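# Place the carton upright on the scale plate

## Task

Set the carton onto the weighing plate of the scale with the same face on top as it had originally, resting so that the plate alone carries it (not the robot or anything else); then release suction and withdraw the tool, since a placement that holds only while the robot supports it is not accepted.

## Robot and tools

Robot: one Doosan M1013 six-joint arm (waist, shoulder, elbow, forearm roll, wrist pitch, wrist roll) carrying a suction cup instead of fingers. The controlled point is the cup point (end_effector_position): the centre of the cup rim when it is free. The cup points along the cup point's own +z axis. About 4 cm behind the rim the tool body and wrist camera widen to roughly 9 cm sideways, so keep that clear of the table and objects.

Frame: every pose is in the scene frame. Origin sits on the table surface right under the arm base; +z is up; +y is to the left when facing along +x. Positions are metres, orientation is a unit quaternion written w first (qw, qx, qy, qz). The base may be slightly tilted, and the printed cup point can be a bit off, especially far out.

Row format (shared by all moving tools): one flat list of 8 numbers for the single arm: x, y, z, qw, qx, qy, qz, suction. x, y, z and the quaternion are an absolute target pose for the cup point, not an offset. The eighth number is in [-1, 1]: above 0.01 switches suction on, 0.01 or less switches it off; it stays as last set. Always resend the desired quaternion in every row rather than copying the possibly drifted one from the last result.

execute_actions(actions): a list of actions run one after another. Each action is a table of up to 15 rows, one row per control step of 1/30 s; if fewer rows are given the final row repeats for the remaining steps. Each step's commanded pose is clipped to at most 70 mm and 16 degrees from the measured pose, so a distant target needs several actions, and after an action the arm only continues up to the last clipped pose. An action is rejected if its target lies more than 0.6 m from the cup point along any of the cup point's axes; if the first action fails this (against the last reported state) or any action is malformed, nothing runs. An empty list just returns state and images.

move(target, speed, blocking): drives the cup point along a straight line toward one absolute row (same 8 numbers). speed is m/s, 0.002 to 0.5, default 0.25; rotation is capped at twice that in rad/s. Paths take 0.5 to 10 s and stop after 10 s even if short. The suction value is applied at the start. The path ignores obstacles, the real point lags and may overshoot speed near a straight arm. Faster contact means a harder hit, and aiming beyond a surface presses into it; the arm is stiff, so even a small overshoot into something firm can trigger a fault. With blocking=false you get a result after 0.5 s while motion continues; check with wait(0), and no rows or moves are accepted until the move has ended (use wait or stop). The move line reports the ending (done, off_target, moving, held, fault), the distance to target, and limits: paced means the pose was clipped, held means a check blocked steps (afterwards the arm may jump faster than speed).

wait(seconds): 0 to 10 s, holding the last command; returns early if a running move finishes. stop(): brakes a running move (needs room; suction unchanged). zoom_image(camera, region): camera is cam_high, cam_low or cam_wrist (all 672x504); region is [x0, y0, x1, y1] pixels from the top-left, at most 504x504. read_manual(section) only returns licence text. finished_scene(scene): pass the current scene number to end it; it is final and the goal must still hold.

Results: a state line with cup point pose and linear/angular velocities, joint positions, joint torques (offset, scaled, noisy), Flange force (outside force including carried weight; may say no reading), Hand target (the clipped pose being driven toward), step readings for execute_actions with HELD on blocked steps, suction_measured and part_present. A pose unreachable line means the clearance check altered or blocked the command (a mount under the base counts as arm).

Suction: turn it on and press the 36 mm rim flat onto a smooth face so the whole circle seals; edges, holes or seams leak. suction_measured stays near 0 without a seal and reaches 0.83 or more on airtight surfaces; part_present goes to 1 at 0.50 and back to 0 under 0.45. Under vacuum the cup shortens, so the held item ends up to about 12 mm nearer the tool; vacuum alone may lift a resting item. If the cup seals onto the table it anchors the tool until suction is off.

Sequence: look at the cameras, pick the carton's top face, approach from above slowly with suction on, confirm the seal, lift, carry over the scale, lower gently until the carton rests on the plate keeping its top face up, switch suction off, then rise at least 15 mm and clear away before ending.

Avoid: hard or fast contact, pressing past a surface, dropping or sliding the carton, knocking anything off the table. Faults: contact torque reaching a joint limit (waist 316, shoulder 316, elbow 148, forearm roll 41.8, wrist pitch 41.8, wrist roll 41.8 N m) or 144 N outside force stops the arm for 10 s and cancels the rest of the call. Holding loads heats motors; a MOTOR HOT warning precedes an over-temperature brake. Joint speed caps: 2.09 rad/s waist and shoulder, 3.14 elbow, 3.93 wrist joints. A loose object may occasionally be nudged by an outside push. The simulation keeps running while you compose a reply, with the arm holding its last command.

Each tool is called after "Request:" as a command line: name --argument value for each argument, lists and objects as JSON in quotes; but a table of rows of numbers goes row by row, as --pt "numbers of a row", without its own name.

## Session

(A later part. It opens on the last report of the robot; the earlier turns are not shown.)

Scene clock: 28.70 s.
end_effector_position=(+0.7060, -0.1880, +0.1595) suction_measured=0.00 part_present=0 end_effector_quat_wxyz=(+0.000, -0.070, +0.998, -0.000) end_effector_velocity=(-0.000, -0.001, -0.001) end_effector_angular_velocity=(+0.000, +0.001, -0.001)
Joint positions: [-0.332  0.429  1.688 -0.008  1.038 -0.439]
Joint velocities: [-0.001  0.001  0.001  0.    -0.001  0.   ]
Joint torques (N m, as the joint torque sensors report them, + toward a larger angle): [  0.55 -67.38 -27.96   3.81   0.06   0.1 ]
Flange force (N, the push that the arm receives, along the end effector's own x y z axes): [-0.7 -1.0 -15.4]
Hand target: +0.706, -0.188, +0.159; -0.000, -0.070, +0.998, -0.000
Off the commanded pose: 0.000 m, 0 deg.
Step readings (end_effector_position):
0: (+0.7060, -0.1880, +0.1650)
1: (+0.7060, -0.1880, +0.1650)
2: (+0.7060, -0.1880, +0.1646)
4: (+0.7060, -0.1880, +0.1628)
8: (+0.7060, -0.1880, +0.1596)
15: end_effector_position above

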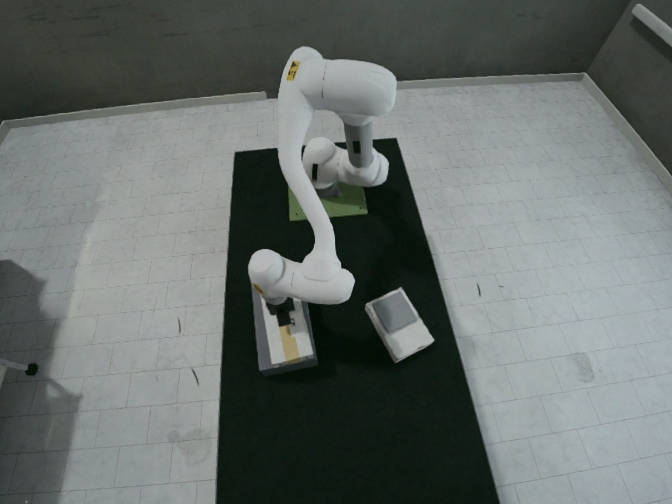

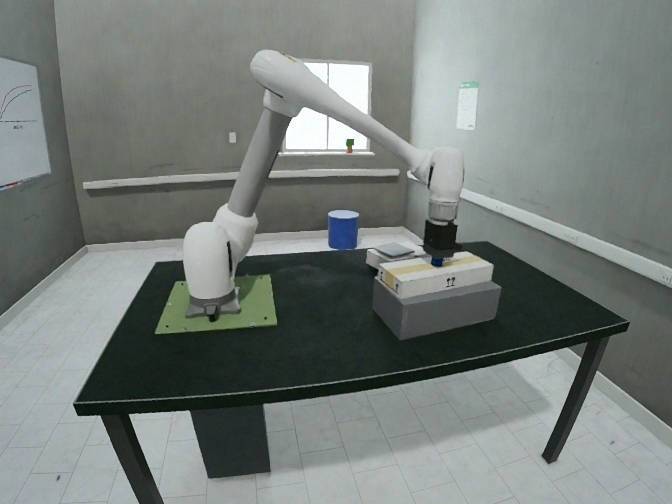

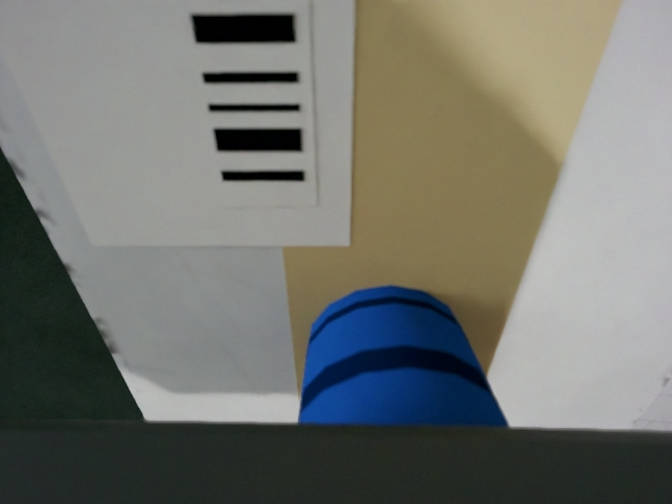

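Request:
move --target '[0.706,-0.188,0.18,0,-0.0698,0.9976,0,0]' --speed 0.1

Request:
move --target '[0.800,-0.175,0.18,0,-0.0698,0.9976,0,0]' --speed 0.3

Request:
wait --seconds 0.3

Request:
move --target '[0.800,-0.175,0.165,0,-0.0698,0.9976,0,1]' --speed 0.04

Scene clock: 29.60 s.
end_effector_position=(+0.7060, -0.1881, +0.1800) suction_measured=0.00 part_present=0 end_effector_quat_wxyz=(-0.000, -0.070, +0.998, +0.000) end_effector_velocity=(-0.000, +0.001, -0.000) end_effector_angular_velocity=(+0.001, +0.000, +0.000)
Joint positions: [-0.332  0.413  1.67  -0.008  1.072 -0.439]
Joint velocities: [ 0.    -0.     0.001  0.001  0.    -0.   ]
Joint torques (N m, as the joint torque sensors report them, + toward a larger angle): [  0.94 -72.96 -34.32   3.86   0.08  -0.08]
Flange force (N, the push that the arm receives, along the end effector's own x y z axes): [1.0 -0.4 -2.3]
Hand target: +0.706, -0.188, +0.180; +0.000, -0.070, +0.998, +0.000
Off the commanded pose: 0.000 m, 0 deg.
move: done

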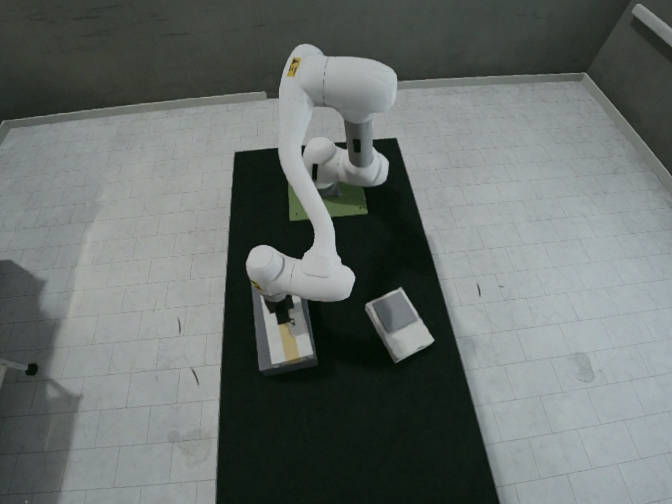

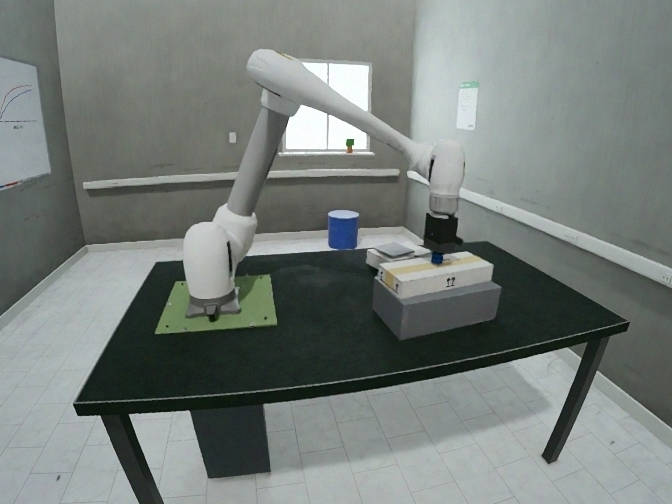

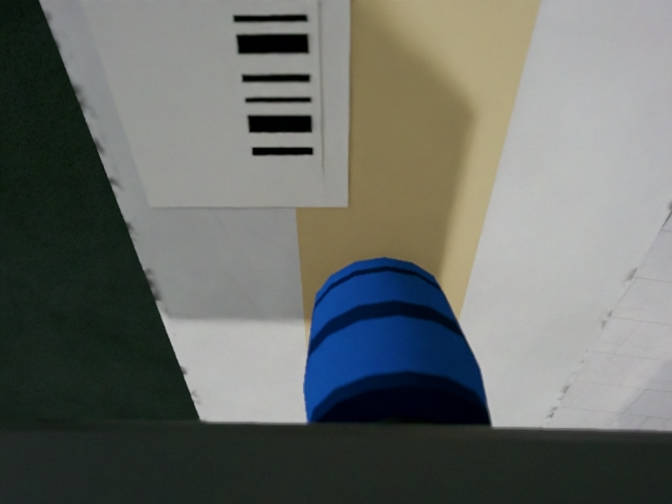

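Scene clock: 30.37 s.
end_effector_position=(+0.8000, -0.1749, +0.1800) suction_measured=0.00 part_present=0 end_effector_quat_wxyz=(+0.000, -0.070, +0.998, +0.000) end_effector_velocity=(-0.001, +0.000, -0.001) end_effector_angular_velocity=(-0.001, +0.003, +0.001)
Joint positions: [-0.282  0.541  1.472 -0.007  1.143 -0.391]
Joint velocities: [ 0.001  0.     0.001 -0.002  0.002  0.   ]
Joint torques (N m, as the joint torque sensors report them, + toward a larger angle): [ -0.52 -83.09 -36.61   3.89   0.24   0.41]
Flange force (N, the push that the arm receives, along the end effector's own x y z axes): [6.9 3.1 -3.1]
Hand target: +0.800, -0.175, +0.180; -0.000, -0.070, +0.998, +0.000
Off the commanded pose: 0.000 m, 0 deg.
move: done

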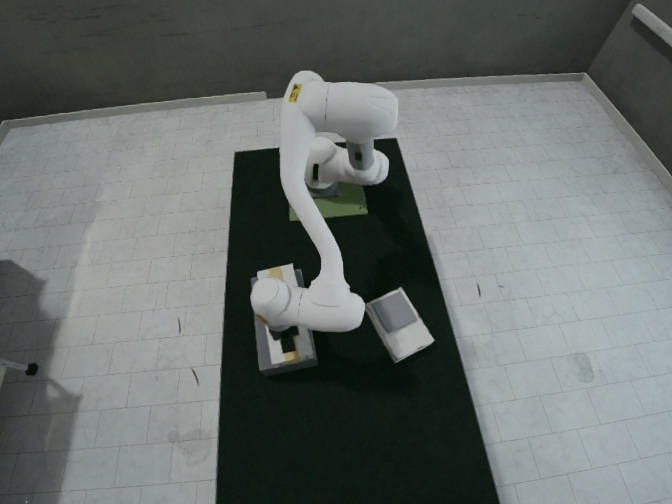

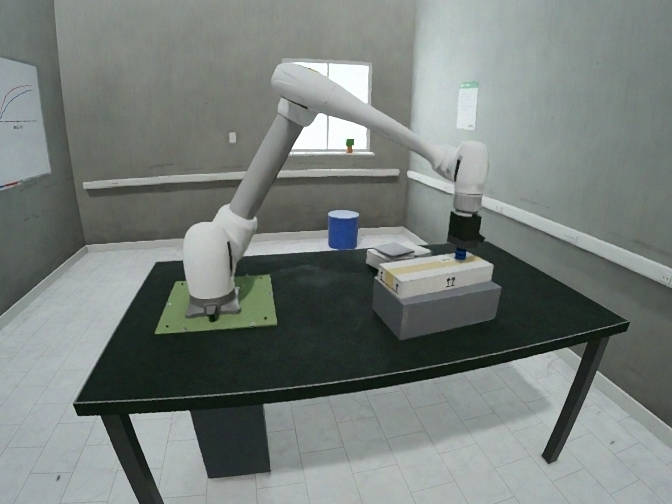

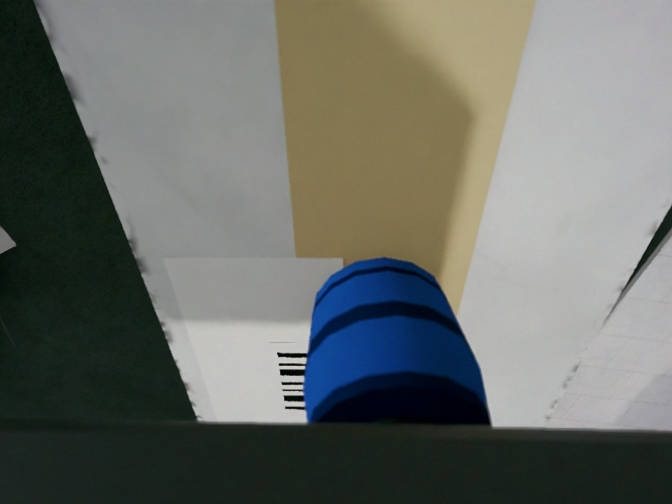

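Scene clock: 30.67 s.
end_effector_position=(+0.8000, -0.1749, +0.1800) suction_measured=0.00 part_present=0 end_effector_quat_wxyz=(-0.000, -0.070, +0.998, +0.000) end_effector_velocity=(+0.000, +0.000, +0.000) end_effector_angular_velocity=(+0.000, -0.000, +0.001)
Joint positions: [-0.282  0.541  1.472 -0.007  1.143 -0.391]
Joint velocities: [ 0.     0.    -0.001  0.     0.    -0.001]
Joint torques (N m, as the joint torque sensors report them, + toward a larger angle): [  1.82 -84.44 -34.89   3.91   0.08   0.15]
Flange force (N, the push that the arm receives, along the end effector's own x y z axes): [1.7 -1.8 -3.9]
Hand target: +0.800, -0.175, +0.180; -0.000, -0.070, +0.998, +0.000
Off the commanded pose: 0.000 m, 0 deg.
wait: 0.30 s; at rest by 0.17 s

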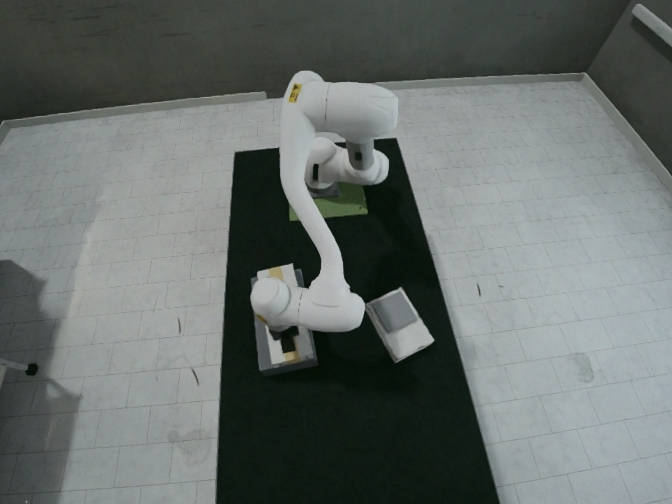

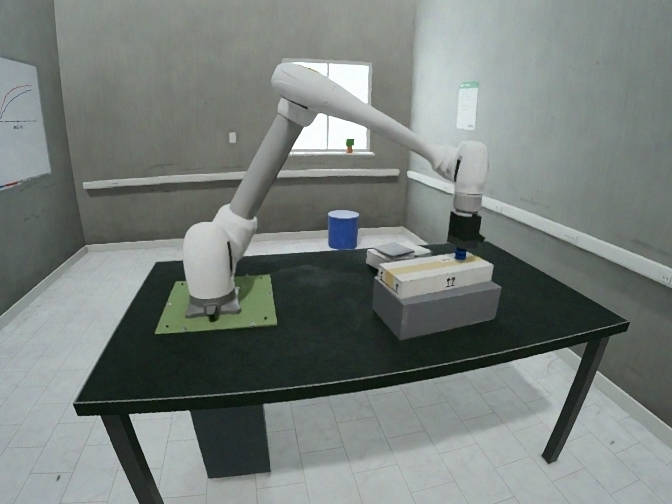

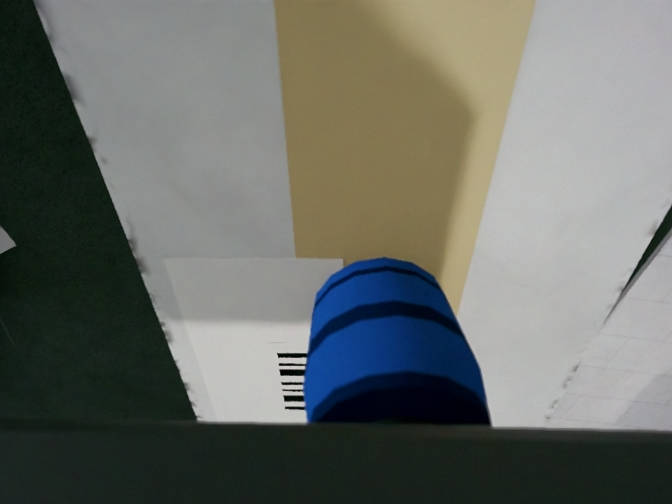

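Scene clock: 31.40 s.
end_effector_position=(+0.8000, -0.1749, +0.1649) suction_measured=0.93 part_present=1 end_effector_quat_wxyz=(-0.000, -0.070, +0.998, -0.000) end_effector_velocity=(+0.000, +0.001, -0.000) end_effector_angular_velocity=(+0.001, -0.001, +0.001)
Joint positions: [-0.282  0.551  1.485 -0.008  1.12  -0.39 ]
Joint velocities: [ 0.001 -0.     0.001  0.002 -0.001 -0.001]
Joint torques (N m, as the joint torque sensors report them, + toward a larger angle): [  1.48 -99.73 -44.33   3.8   -0.03   0.09]
Flange force (N, the push that the arm receives, along the end effector's own x y z axes): [3.8 0.1 12.9]
Hand target: +0.800, -0.175, +0.165; -0.000, -0.070, +0.998, -0.000
Off the commanded pose: 0.000 m, 0 deg.
move: done

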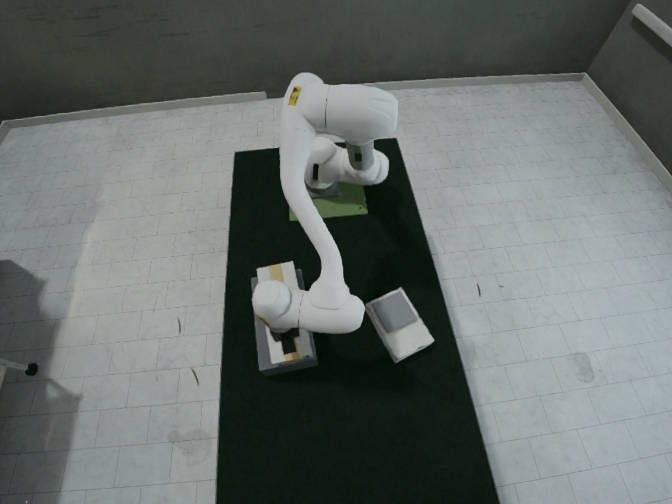

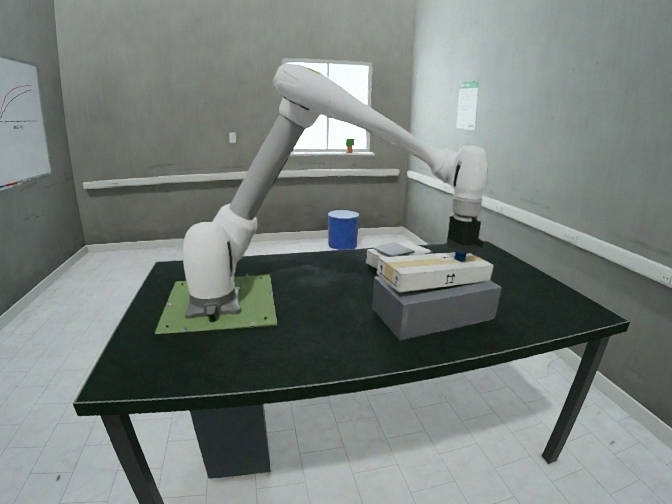

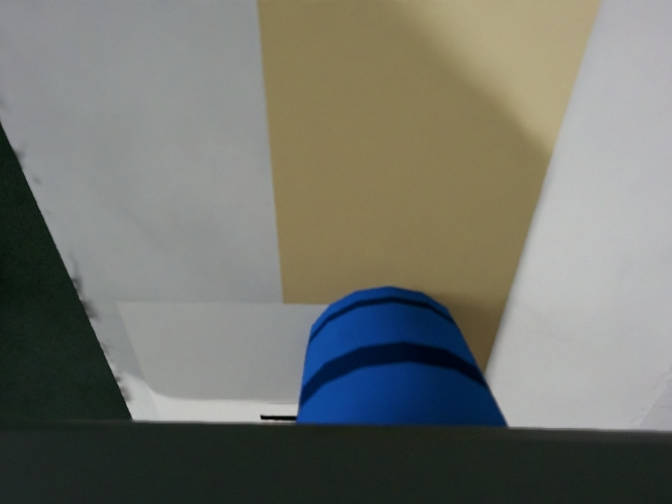

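Request:
move --target '[0.800,-0.175,0.18,0,-0.0698,0.9976,0,1]' --speed 0.03

Request:
wait --seconds 0.5

Request:
zoom_image --camera "cam_low" --region '[360, 220, 520, 340]'

Scene clock: 32.33 s.
end_effector_position=(+0.8000, -0.1750, +0.1800) suction_measured=0.95 part_present=1 end_effector_quat_wxyz=(-0.000, -0.070, +0.998, +0.000) end_effector_velocity=(+0.001, -0.000, +0.001) end_effector_angular_velocity=(-0.000, -0.002, +0.000)
Joint positions: [-0.282  0.541  1.472 -0.007  1.143 -0.39 ]
Joint velocities: [-0.     0.    -0.002  0.    -0.001 -0.001]
Joint torques (N m, as the joint torque sensors report them, + toward a larger angle): [  1.21 -99.91 -43.9    4.08  -0.2    0.01]
Flange force (N, the push that the arm receives, along the end effector's own x y z axes): [-0.2 -1.2 14.0]
Hand target: +0.800, -0.175, +0.180; +0.000, -0.070, +0.998, +0.000
Off the commanded pose: 0.000 m, 0 deg.
move: done

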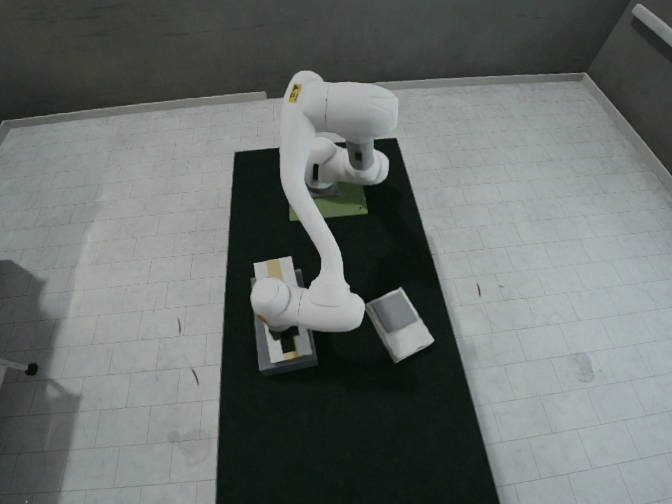

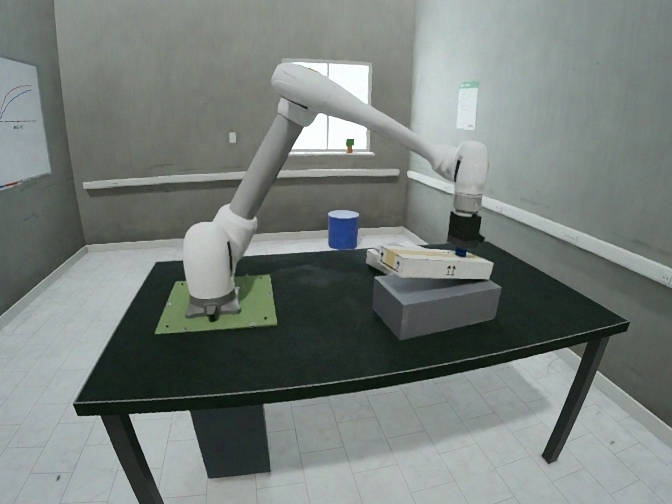

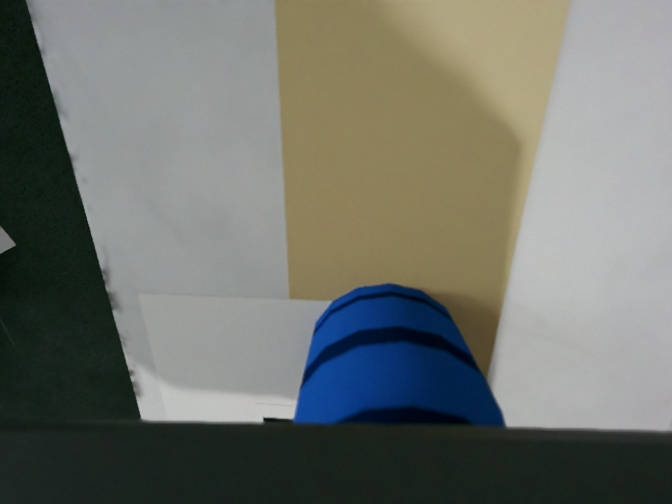

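Scene clock: 32.83 s.
end_effector_position=(+0.8000, -0.1750, +0.1800) suction_measured=0.95 part_present=1 end_effector_quat_wxyz=(+0.000, -0.070, +0.998, +0.000) end_effector_velocity=(-0.001, -0.001, -0.000) end_effector_angular_velocity=(-0.000, +0.001, +0.000)
Joint positions: [-0.282  0.541  1.472 -0.007  1.143 -0.391]
Joint velocities: [-0.001 -0.     0.    -0.     0.001 -0.001]
Joint torques (N m, as the joint torque sensors report them, + toward a larger angle): [ -1.46 -99.99 -44.94   3.96   0.04   0.03]
Flange force (N, the push that the arm receives, along the end effector's own x y z axes): [1.0 2.3 15.4]
Hand target: +0.800, -0.175, +0.180; +0.000, -0.070, +0.998, +0.000
Off the commanded pose: 0.000 m, 0 deg.
wait: 0.50 s; at rest by 0.17 s

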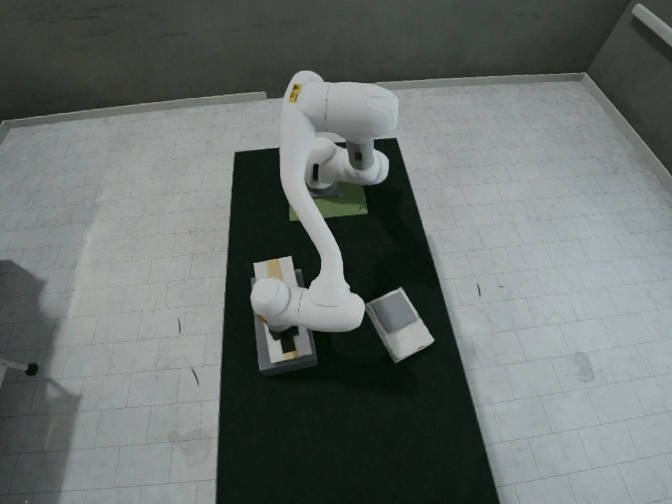

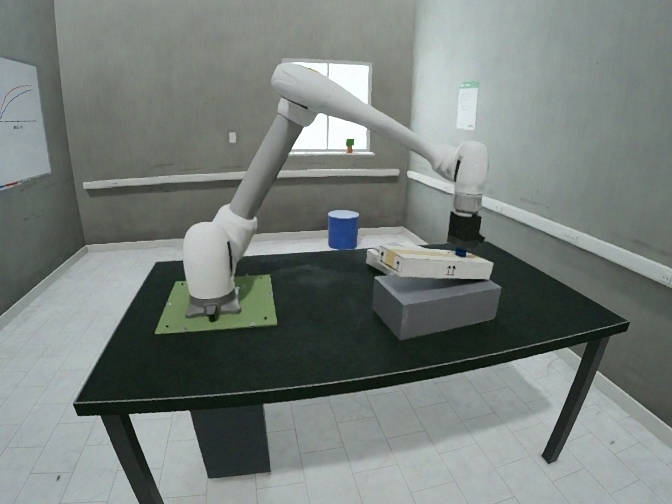

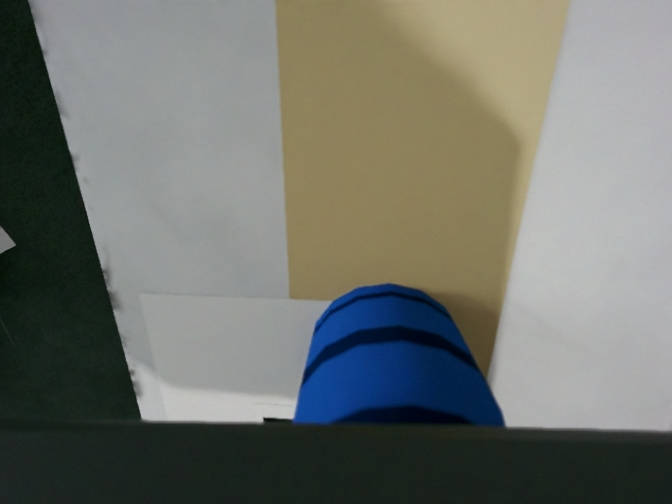

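Region (360, 220, 520, 340) of cam_low's 672x504 image, scaled by 3.150, with more detail than that image has; it fills the top 378 rows of this view, and the rest is white.

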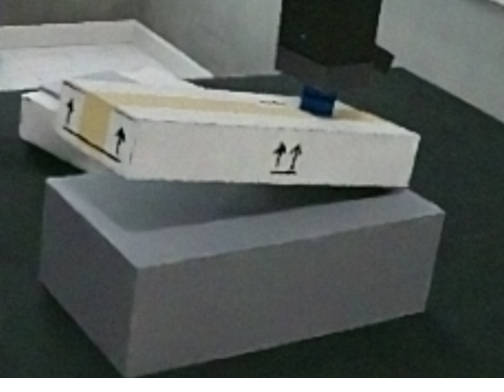

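Request:
move --target '[0.78,-0.08,0.21,0.05,-0.10,0.9937,0.005,1]' --speed 0.15

Request:
move --target '[0.721,0.219,0.17,0.0688,-0.1646,0.9839,0.0115,1]' --speed 0.2

Request:
zoom_image --camera "cam_low" --region '[300, 180, 480, 315]'

Request:
zoom_image --camera "cam_high" --region '[320, 200, 520, 380]'

Scene clock: 34.40 s.
end_effector_position=(+0.7800, -0.0800, +0.2100) suction_measured=0.95 part_present=1 end_effector_quat_wxyz=(+0.050, -0.100, +0.994, +0.005) end_effector_velocity=(+0.001, -0.000, +0.001) end_effector_angular_velocity=(-0.001, -0.002, +0.000)
Joint positions: [-0.184  0.431  1.586  0.035  1.045 -0.372]
Joint velocities: [ 0.     0.    -0.002 -0.001  0.    -0.   ]
Joint torques (N m, as the joint torque sensors report them, + toward a larger angle): [ -0.9  -88.22 -45.55   4.04  -0.66   0.36]
Flange force (N, the push that the arm receives, along the end effector's own x y z axes): [4.8 1.8 13.7]
Hand target: +0.780, -0.080, +0.210; +0.050, -0.100, +0.994, +0.005
Off the commanded pose: 0.000 m, 0 deg.
move: done

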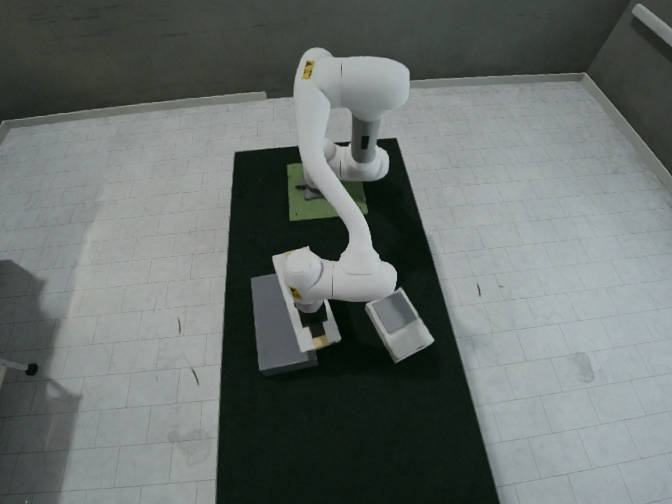

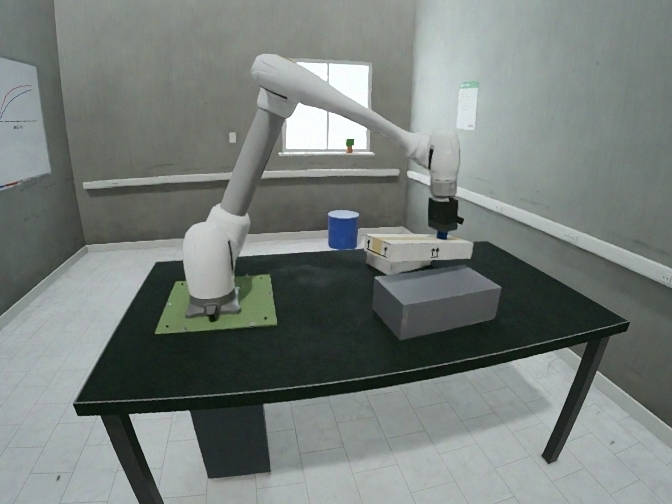

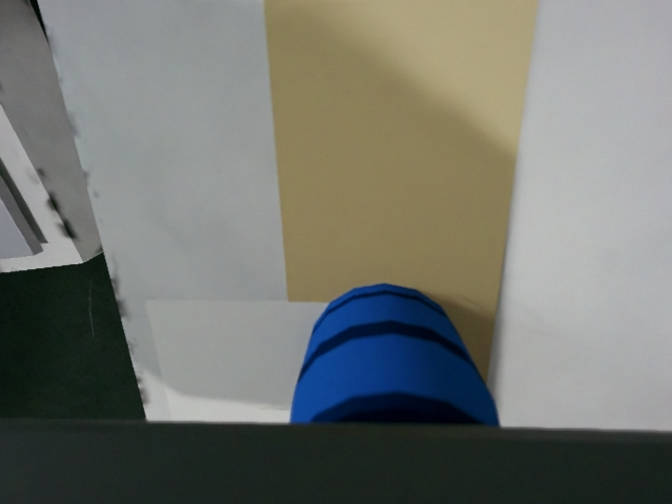

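Scene clock: 36.30 s.
end_effector_position=(+0.7208, +0.2189, +0.1700) suction_measured=0.95 part_present=1 end_effector_quat_wxyz=(+0.069, -0.165, +0.984, +0.011) end_effector_velocity=(+0.001, -0.001, +0.000) end_effector_angular_velocity=(-0.000, -0.001, -0.000)
Joint positions: [ 0.216  0.401  1.715  0.016  0.902 -0.096]
Joint velocities: [-0.001  0.    -0.    -0.001 -0.    -0.   ]
Joint torques (N m, as the joint torque sensors report them, + toward a larger angle): [  0.08 -84.8  -43.66   3.86  -1.28   0.32]
Flange force (N, the push that the arm receives, along the end effector's own x y z axes): [3.6 -1.3 14.3]
Hand target: +0.721, +0.219, +0.170; +0.069, -0.165, +0.984, +0.011
Off the commanded pose: 0.000 m, 0 deg.
move: done

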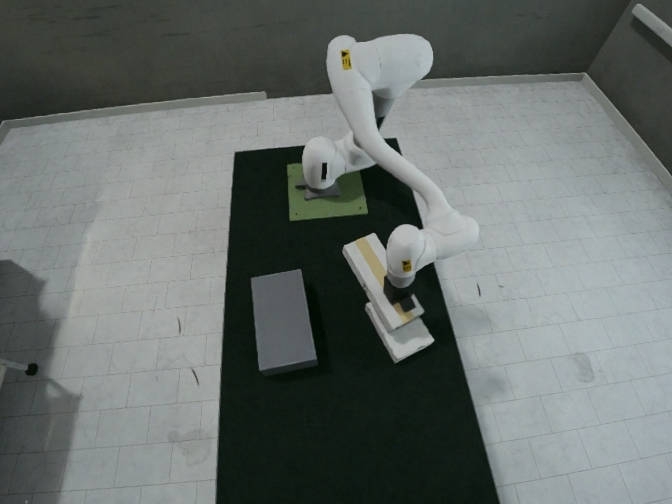

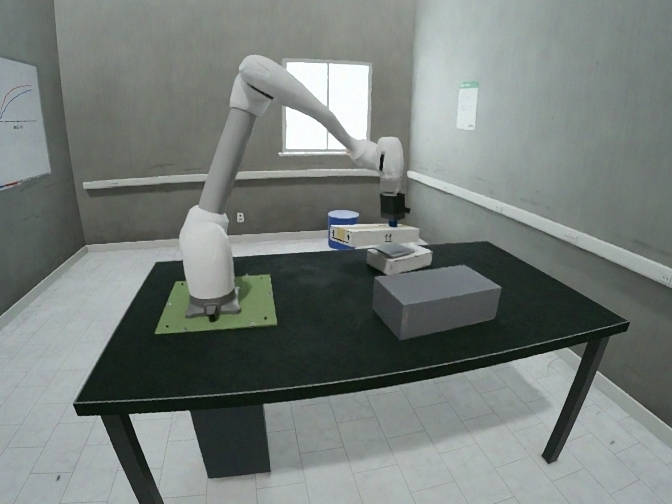

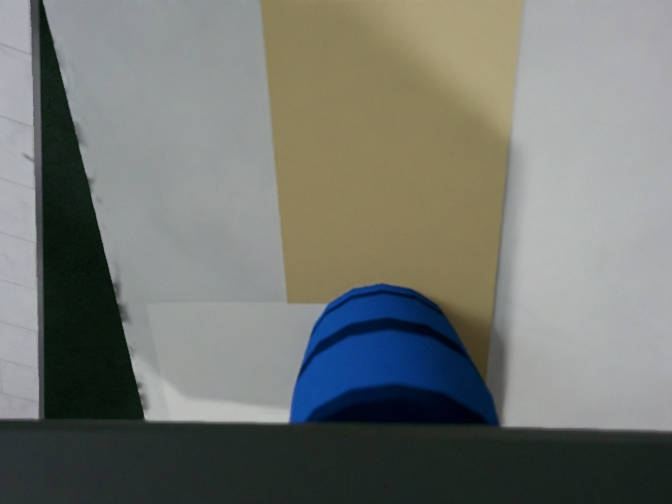

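Region (300, 180, 480, 315) of cam_low's 672x504 image, scaled by 2.800, with more detail than that image has; it fills the top 378 rows of this view, and the rest is white.

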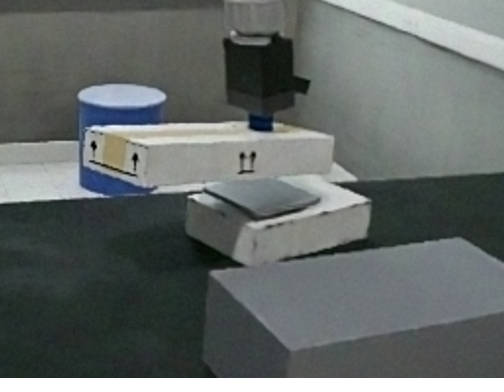

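Region (320, 200, 520, 380) of cam_high's 672x504 image, scaled by 2.520, with more detail than that image has; it fills the top 454 rows of this view, and the rest is white.

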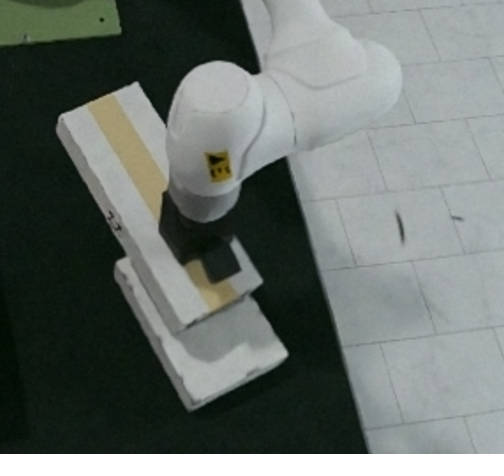

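Request:
move --target '[0.721,0.219,0.14,0.0688,-0.1646,0.9839,0.0115,1]' --speed 0.06

Request:
zoom_image --camera "cam_low" --region '[320, 200, 460, 305]'

Request:
zoom_image --camera "cam_high" --region '[320, 200, 520, 380]'

Scene clock: 37.23 s.
end_effector_position=(+0.7210, +0.2190, +0.1400) suction_measured=0.95 part_present=1 end_effector_quat_wxyz=(+0.069, -0.165, +0.984, +0.011) end_effector_velocity=(+0.001, -0.000, +0.000) end_effector_angular_velocity=(+0.000, -0.002, -0.001)
Joint positions: [ 0.216  0.427  1.739  0.017  0.851 -0.098]
Joint velocities: [-0.    -0.    -0.    -0.    -0.002  0.   ]
Joint torques (N m, as the joint torque sensors report them, + toward a larger angle): [  0.95 -85.7  -42.48   3.63  -0.96   0.05]
Flange force (N, the push that the arm receives, along the end effector's own x y z axes): [4.7 -2.0 14.2]
Hand target: +0.721, +0.219, +0.140; +0.069, -0.165, +0.984, +0.011
Off the commanded pose: 0.000 m, 0 deg.
move: done

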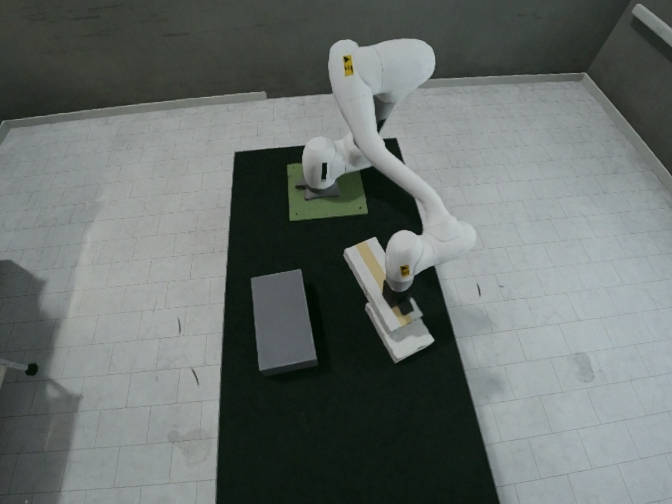

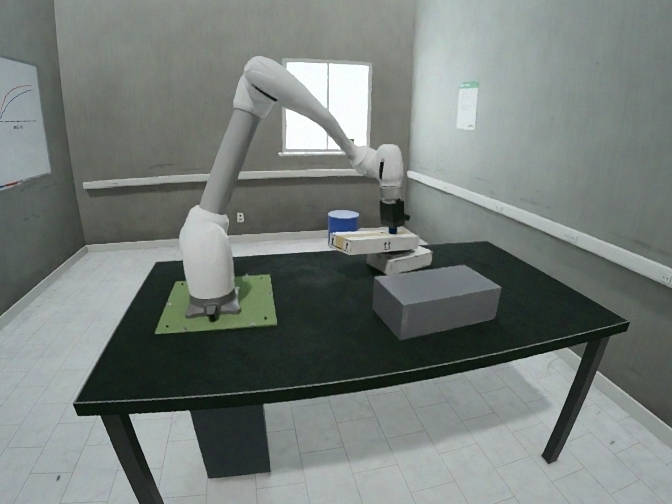

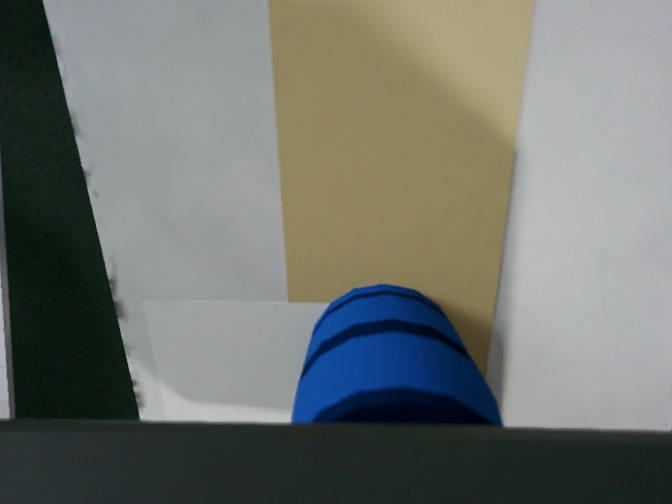

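Region (320, 200, 460, 305) of cam_low's 672x504 image, scaled by 3.600, with more detail than that image has; it fills the top 378 rows of this view, and the rest is white.

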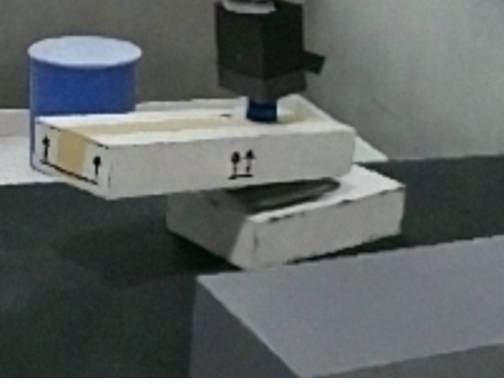

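Region (320, 200, 520, 380) of cam_high's 672x504 image, scaled by 2.520, with more detail than that image has; it fills the top 454 rows of this view, and the rest is white.

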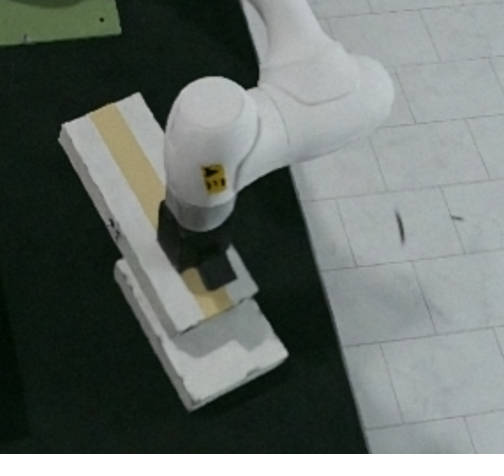

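Request:
move --target '[0.721,0.219,0.127,0.0688,-0.1646,0.9839,0.0115,1]' --speed 0.025

Request:
zoom_image --camera "cam_low" --region '[320, 200, 460, 305]'

Scene clock: 38.03 s.
end_effector_position=(+0.7210, +0.2190, +0.1270) suction_measured=0.95 part_present=1 end_effector_quat_wxyz=(+0.069, -0.165, +0.984, +0.011) end_effector_velocity=(-0.001, -0.000, -0.001) end_effector_angular_velocity=(-0.000, +0.003, +0.000)
Joint positions: [ 0.216  0.439  1.749  0.017  0.83  -0.098]
Joint velocities: [ 0.     0.     0.002  0.001  0.    -0.001]
Joint torques (N m, as the joint torque sensors report them, + toward a larger angle): [ -1.15 -84.81 -41.07   3.45  -0.94   0.13]
Flange force (N, the push that the arm receives, along the end effector's own x y z axes): [4.7 0.6 12.6]
Hand target: +0.721, +0.219, +0.127; +0.069, -0.165, +0.984, +0.011
Off the commanded pose: 0.000 m, 0 deg.
move: done

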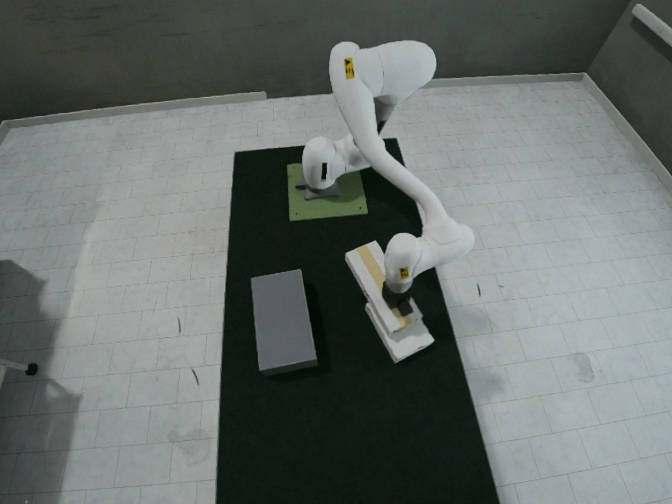

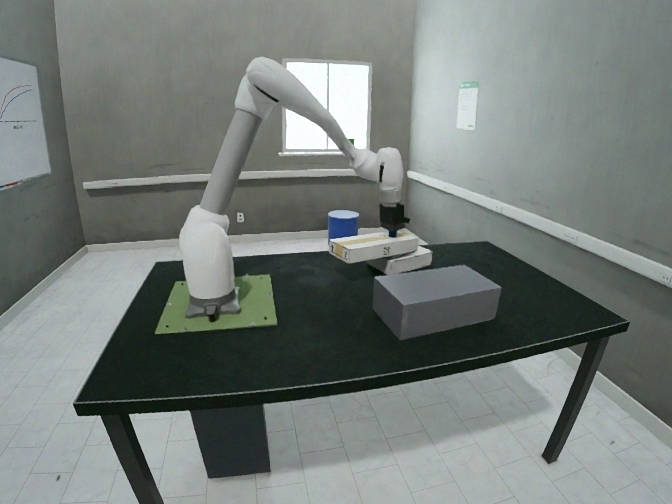

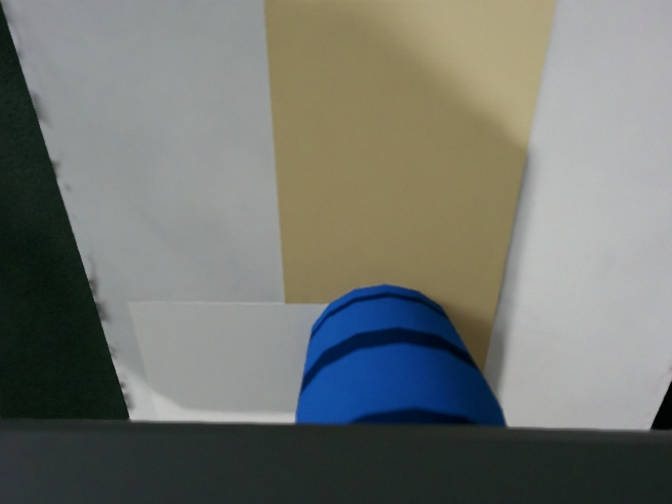

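Region (320, 200, 460, 305) of cam_low's 672x504 image, scaled by 3.600, with more detail than that image has; it fills the top 378 rows of this view, and the rest is white.

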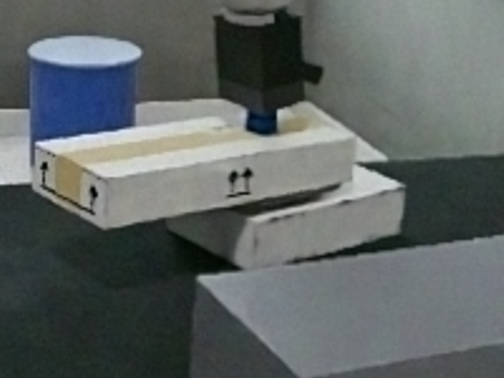

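Touching, nearly flat. Lower 2.5 mm more.

Request:
move --target '[0.721,0.219,0.1245,0.0688,-0.1646,0.9839,0.0115,1]' --speed 0.01

Scene clock: 38.93 s.
end_effector_position=(+0.7210, +0.2190, +0.1245) suction_measured=0.95 part_present=1 end_effector_quat_wxyz=(+0.069, -0.165, +0.984, +0.011) end_effector_velocity=(-0.001, -0.001, -0.001) end_effector_angular_velocity=(-0.001, +0.003, -0.000)
Joint positions: [ 0.216  0.442  1.751  0.018  0.826 -0.098]
Joint velocities: [-0.001  0.001  0.001  0.     0.001 -0.   ]
Joint torques (N m, as the joint torque sensors report them, + toward a larger angle): [ -2.67 -84.22 -41.05   3.52  -0.76   0.02]
Flange force (N, the push that the arm receives, along the end effector's own x y z axes): [5.5 2.8 12.3]
Hand target: +0.721, +0.219, +0.124; +0.069, -0.165, +0.984, +0.011
Off the commanded pose: 0.000 m, 0 deg.
move: done

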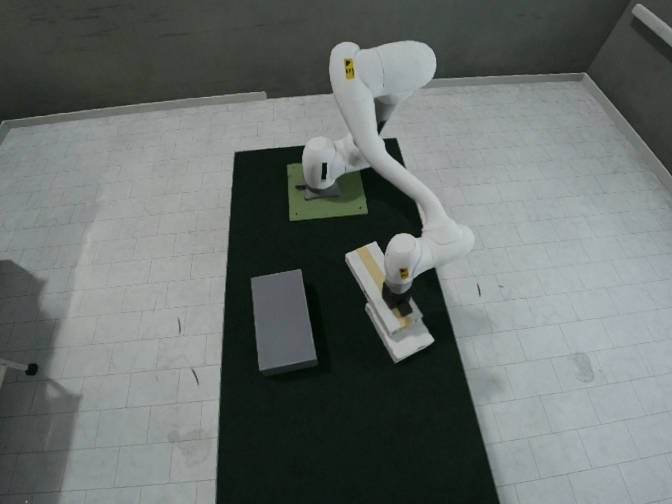

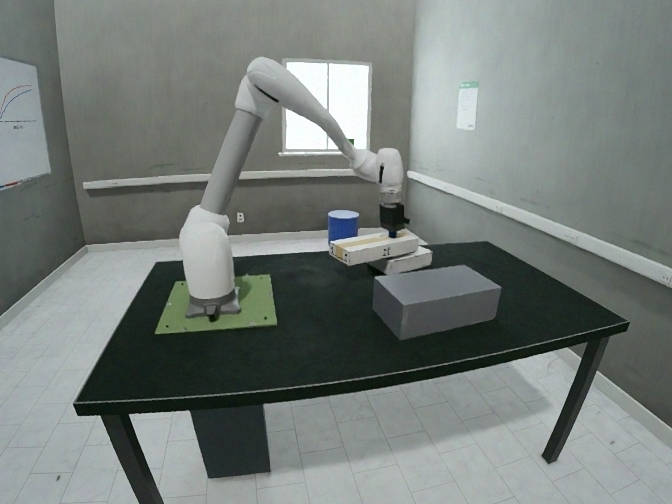

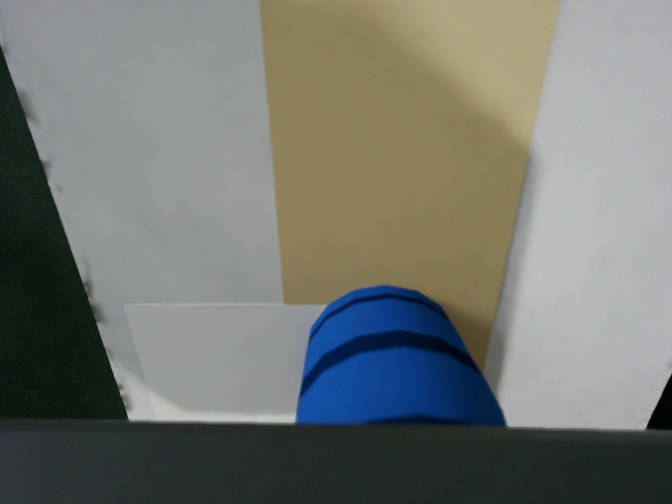

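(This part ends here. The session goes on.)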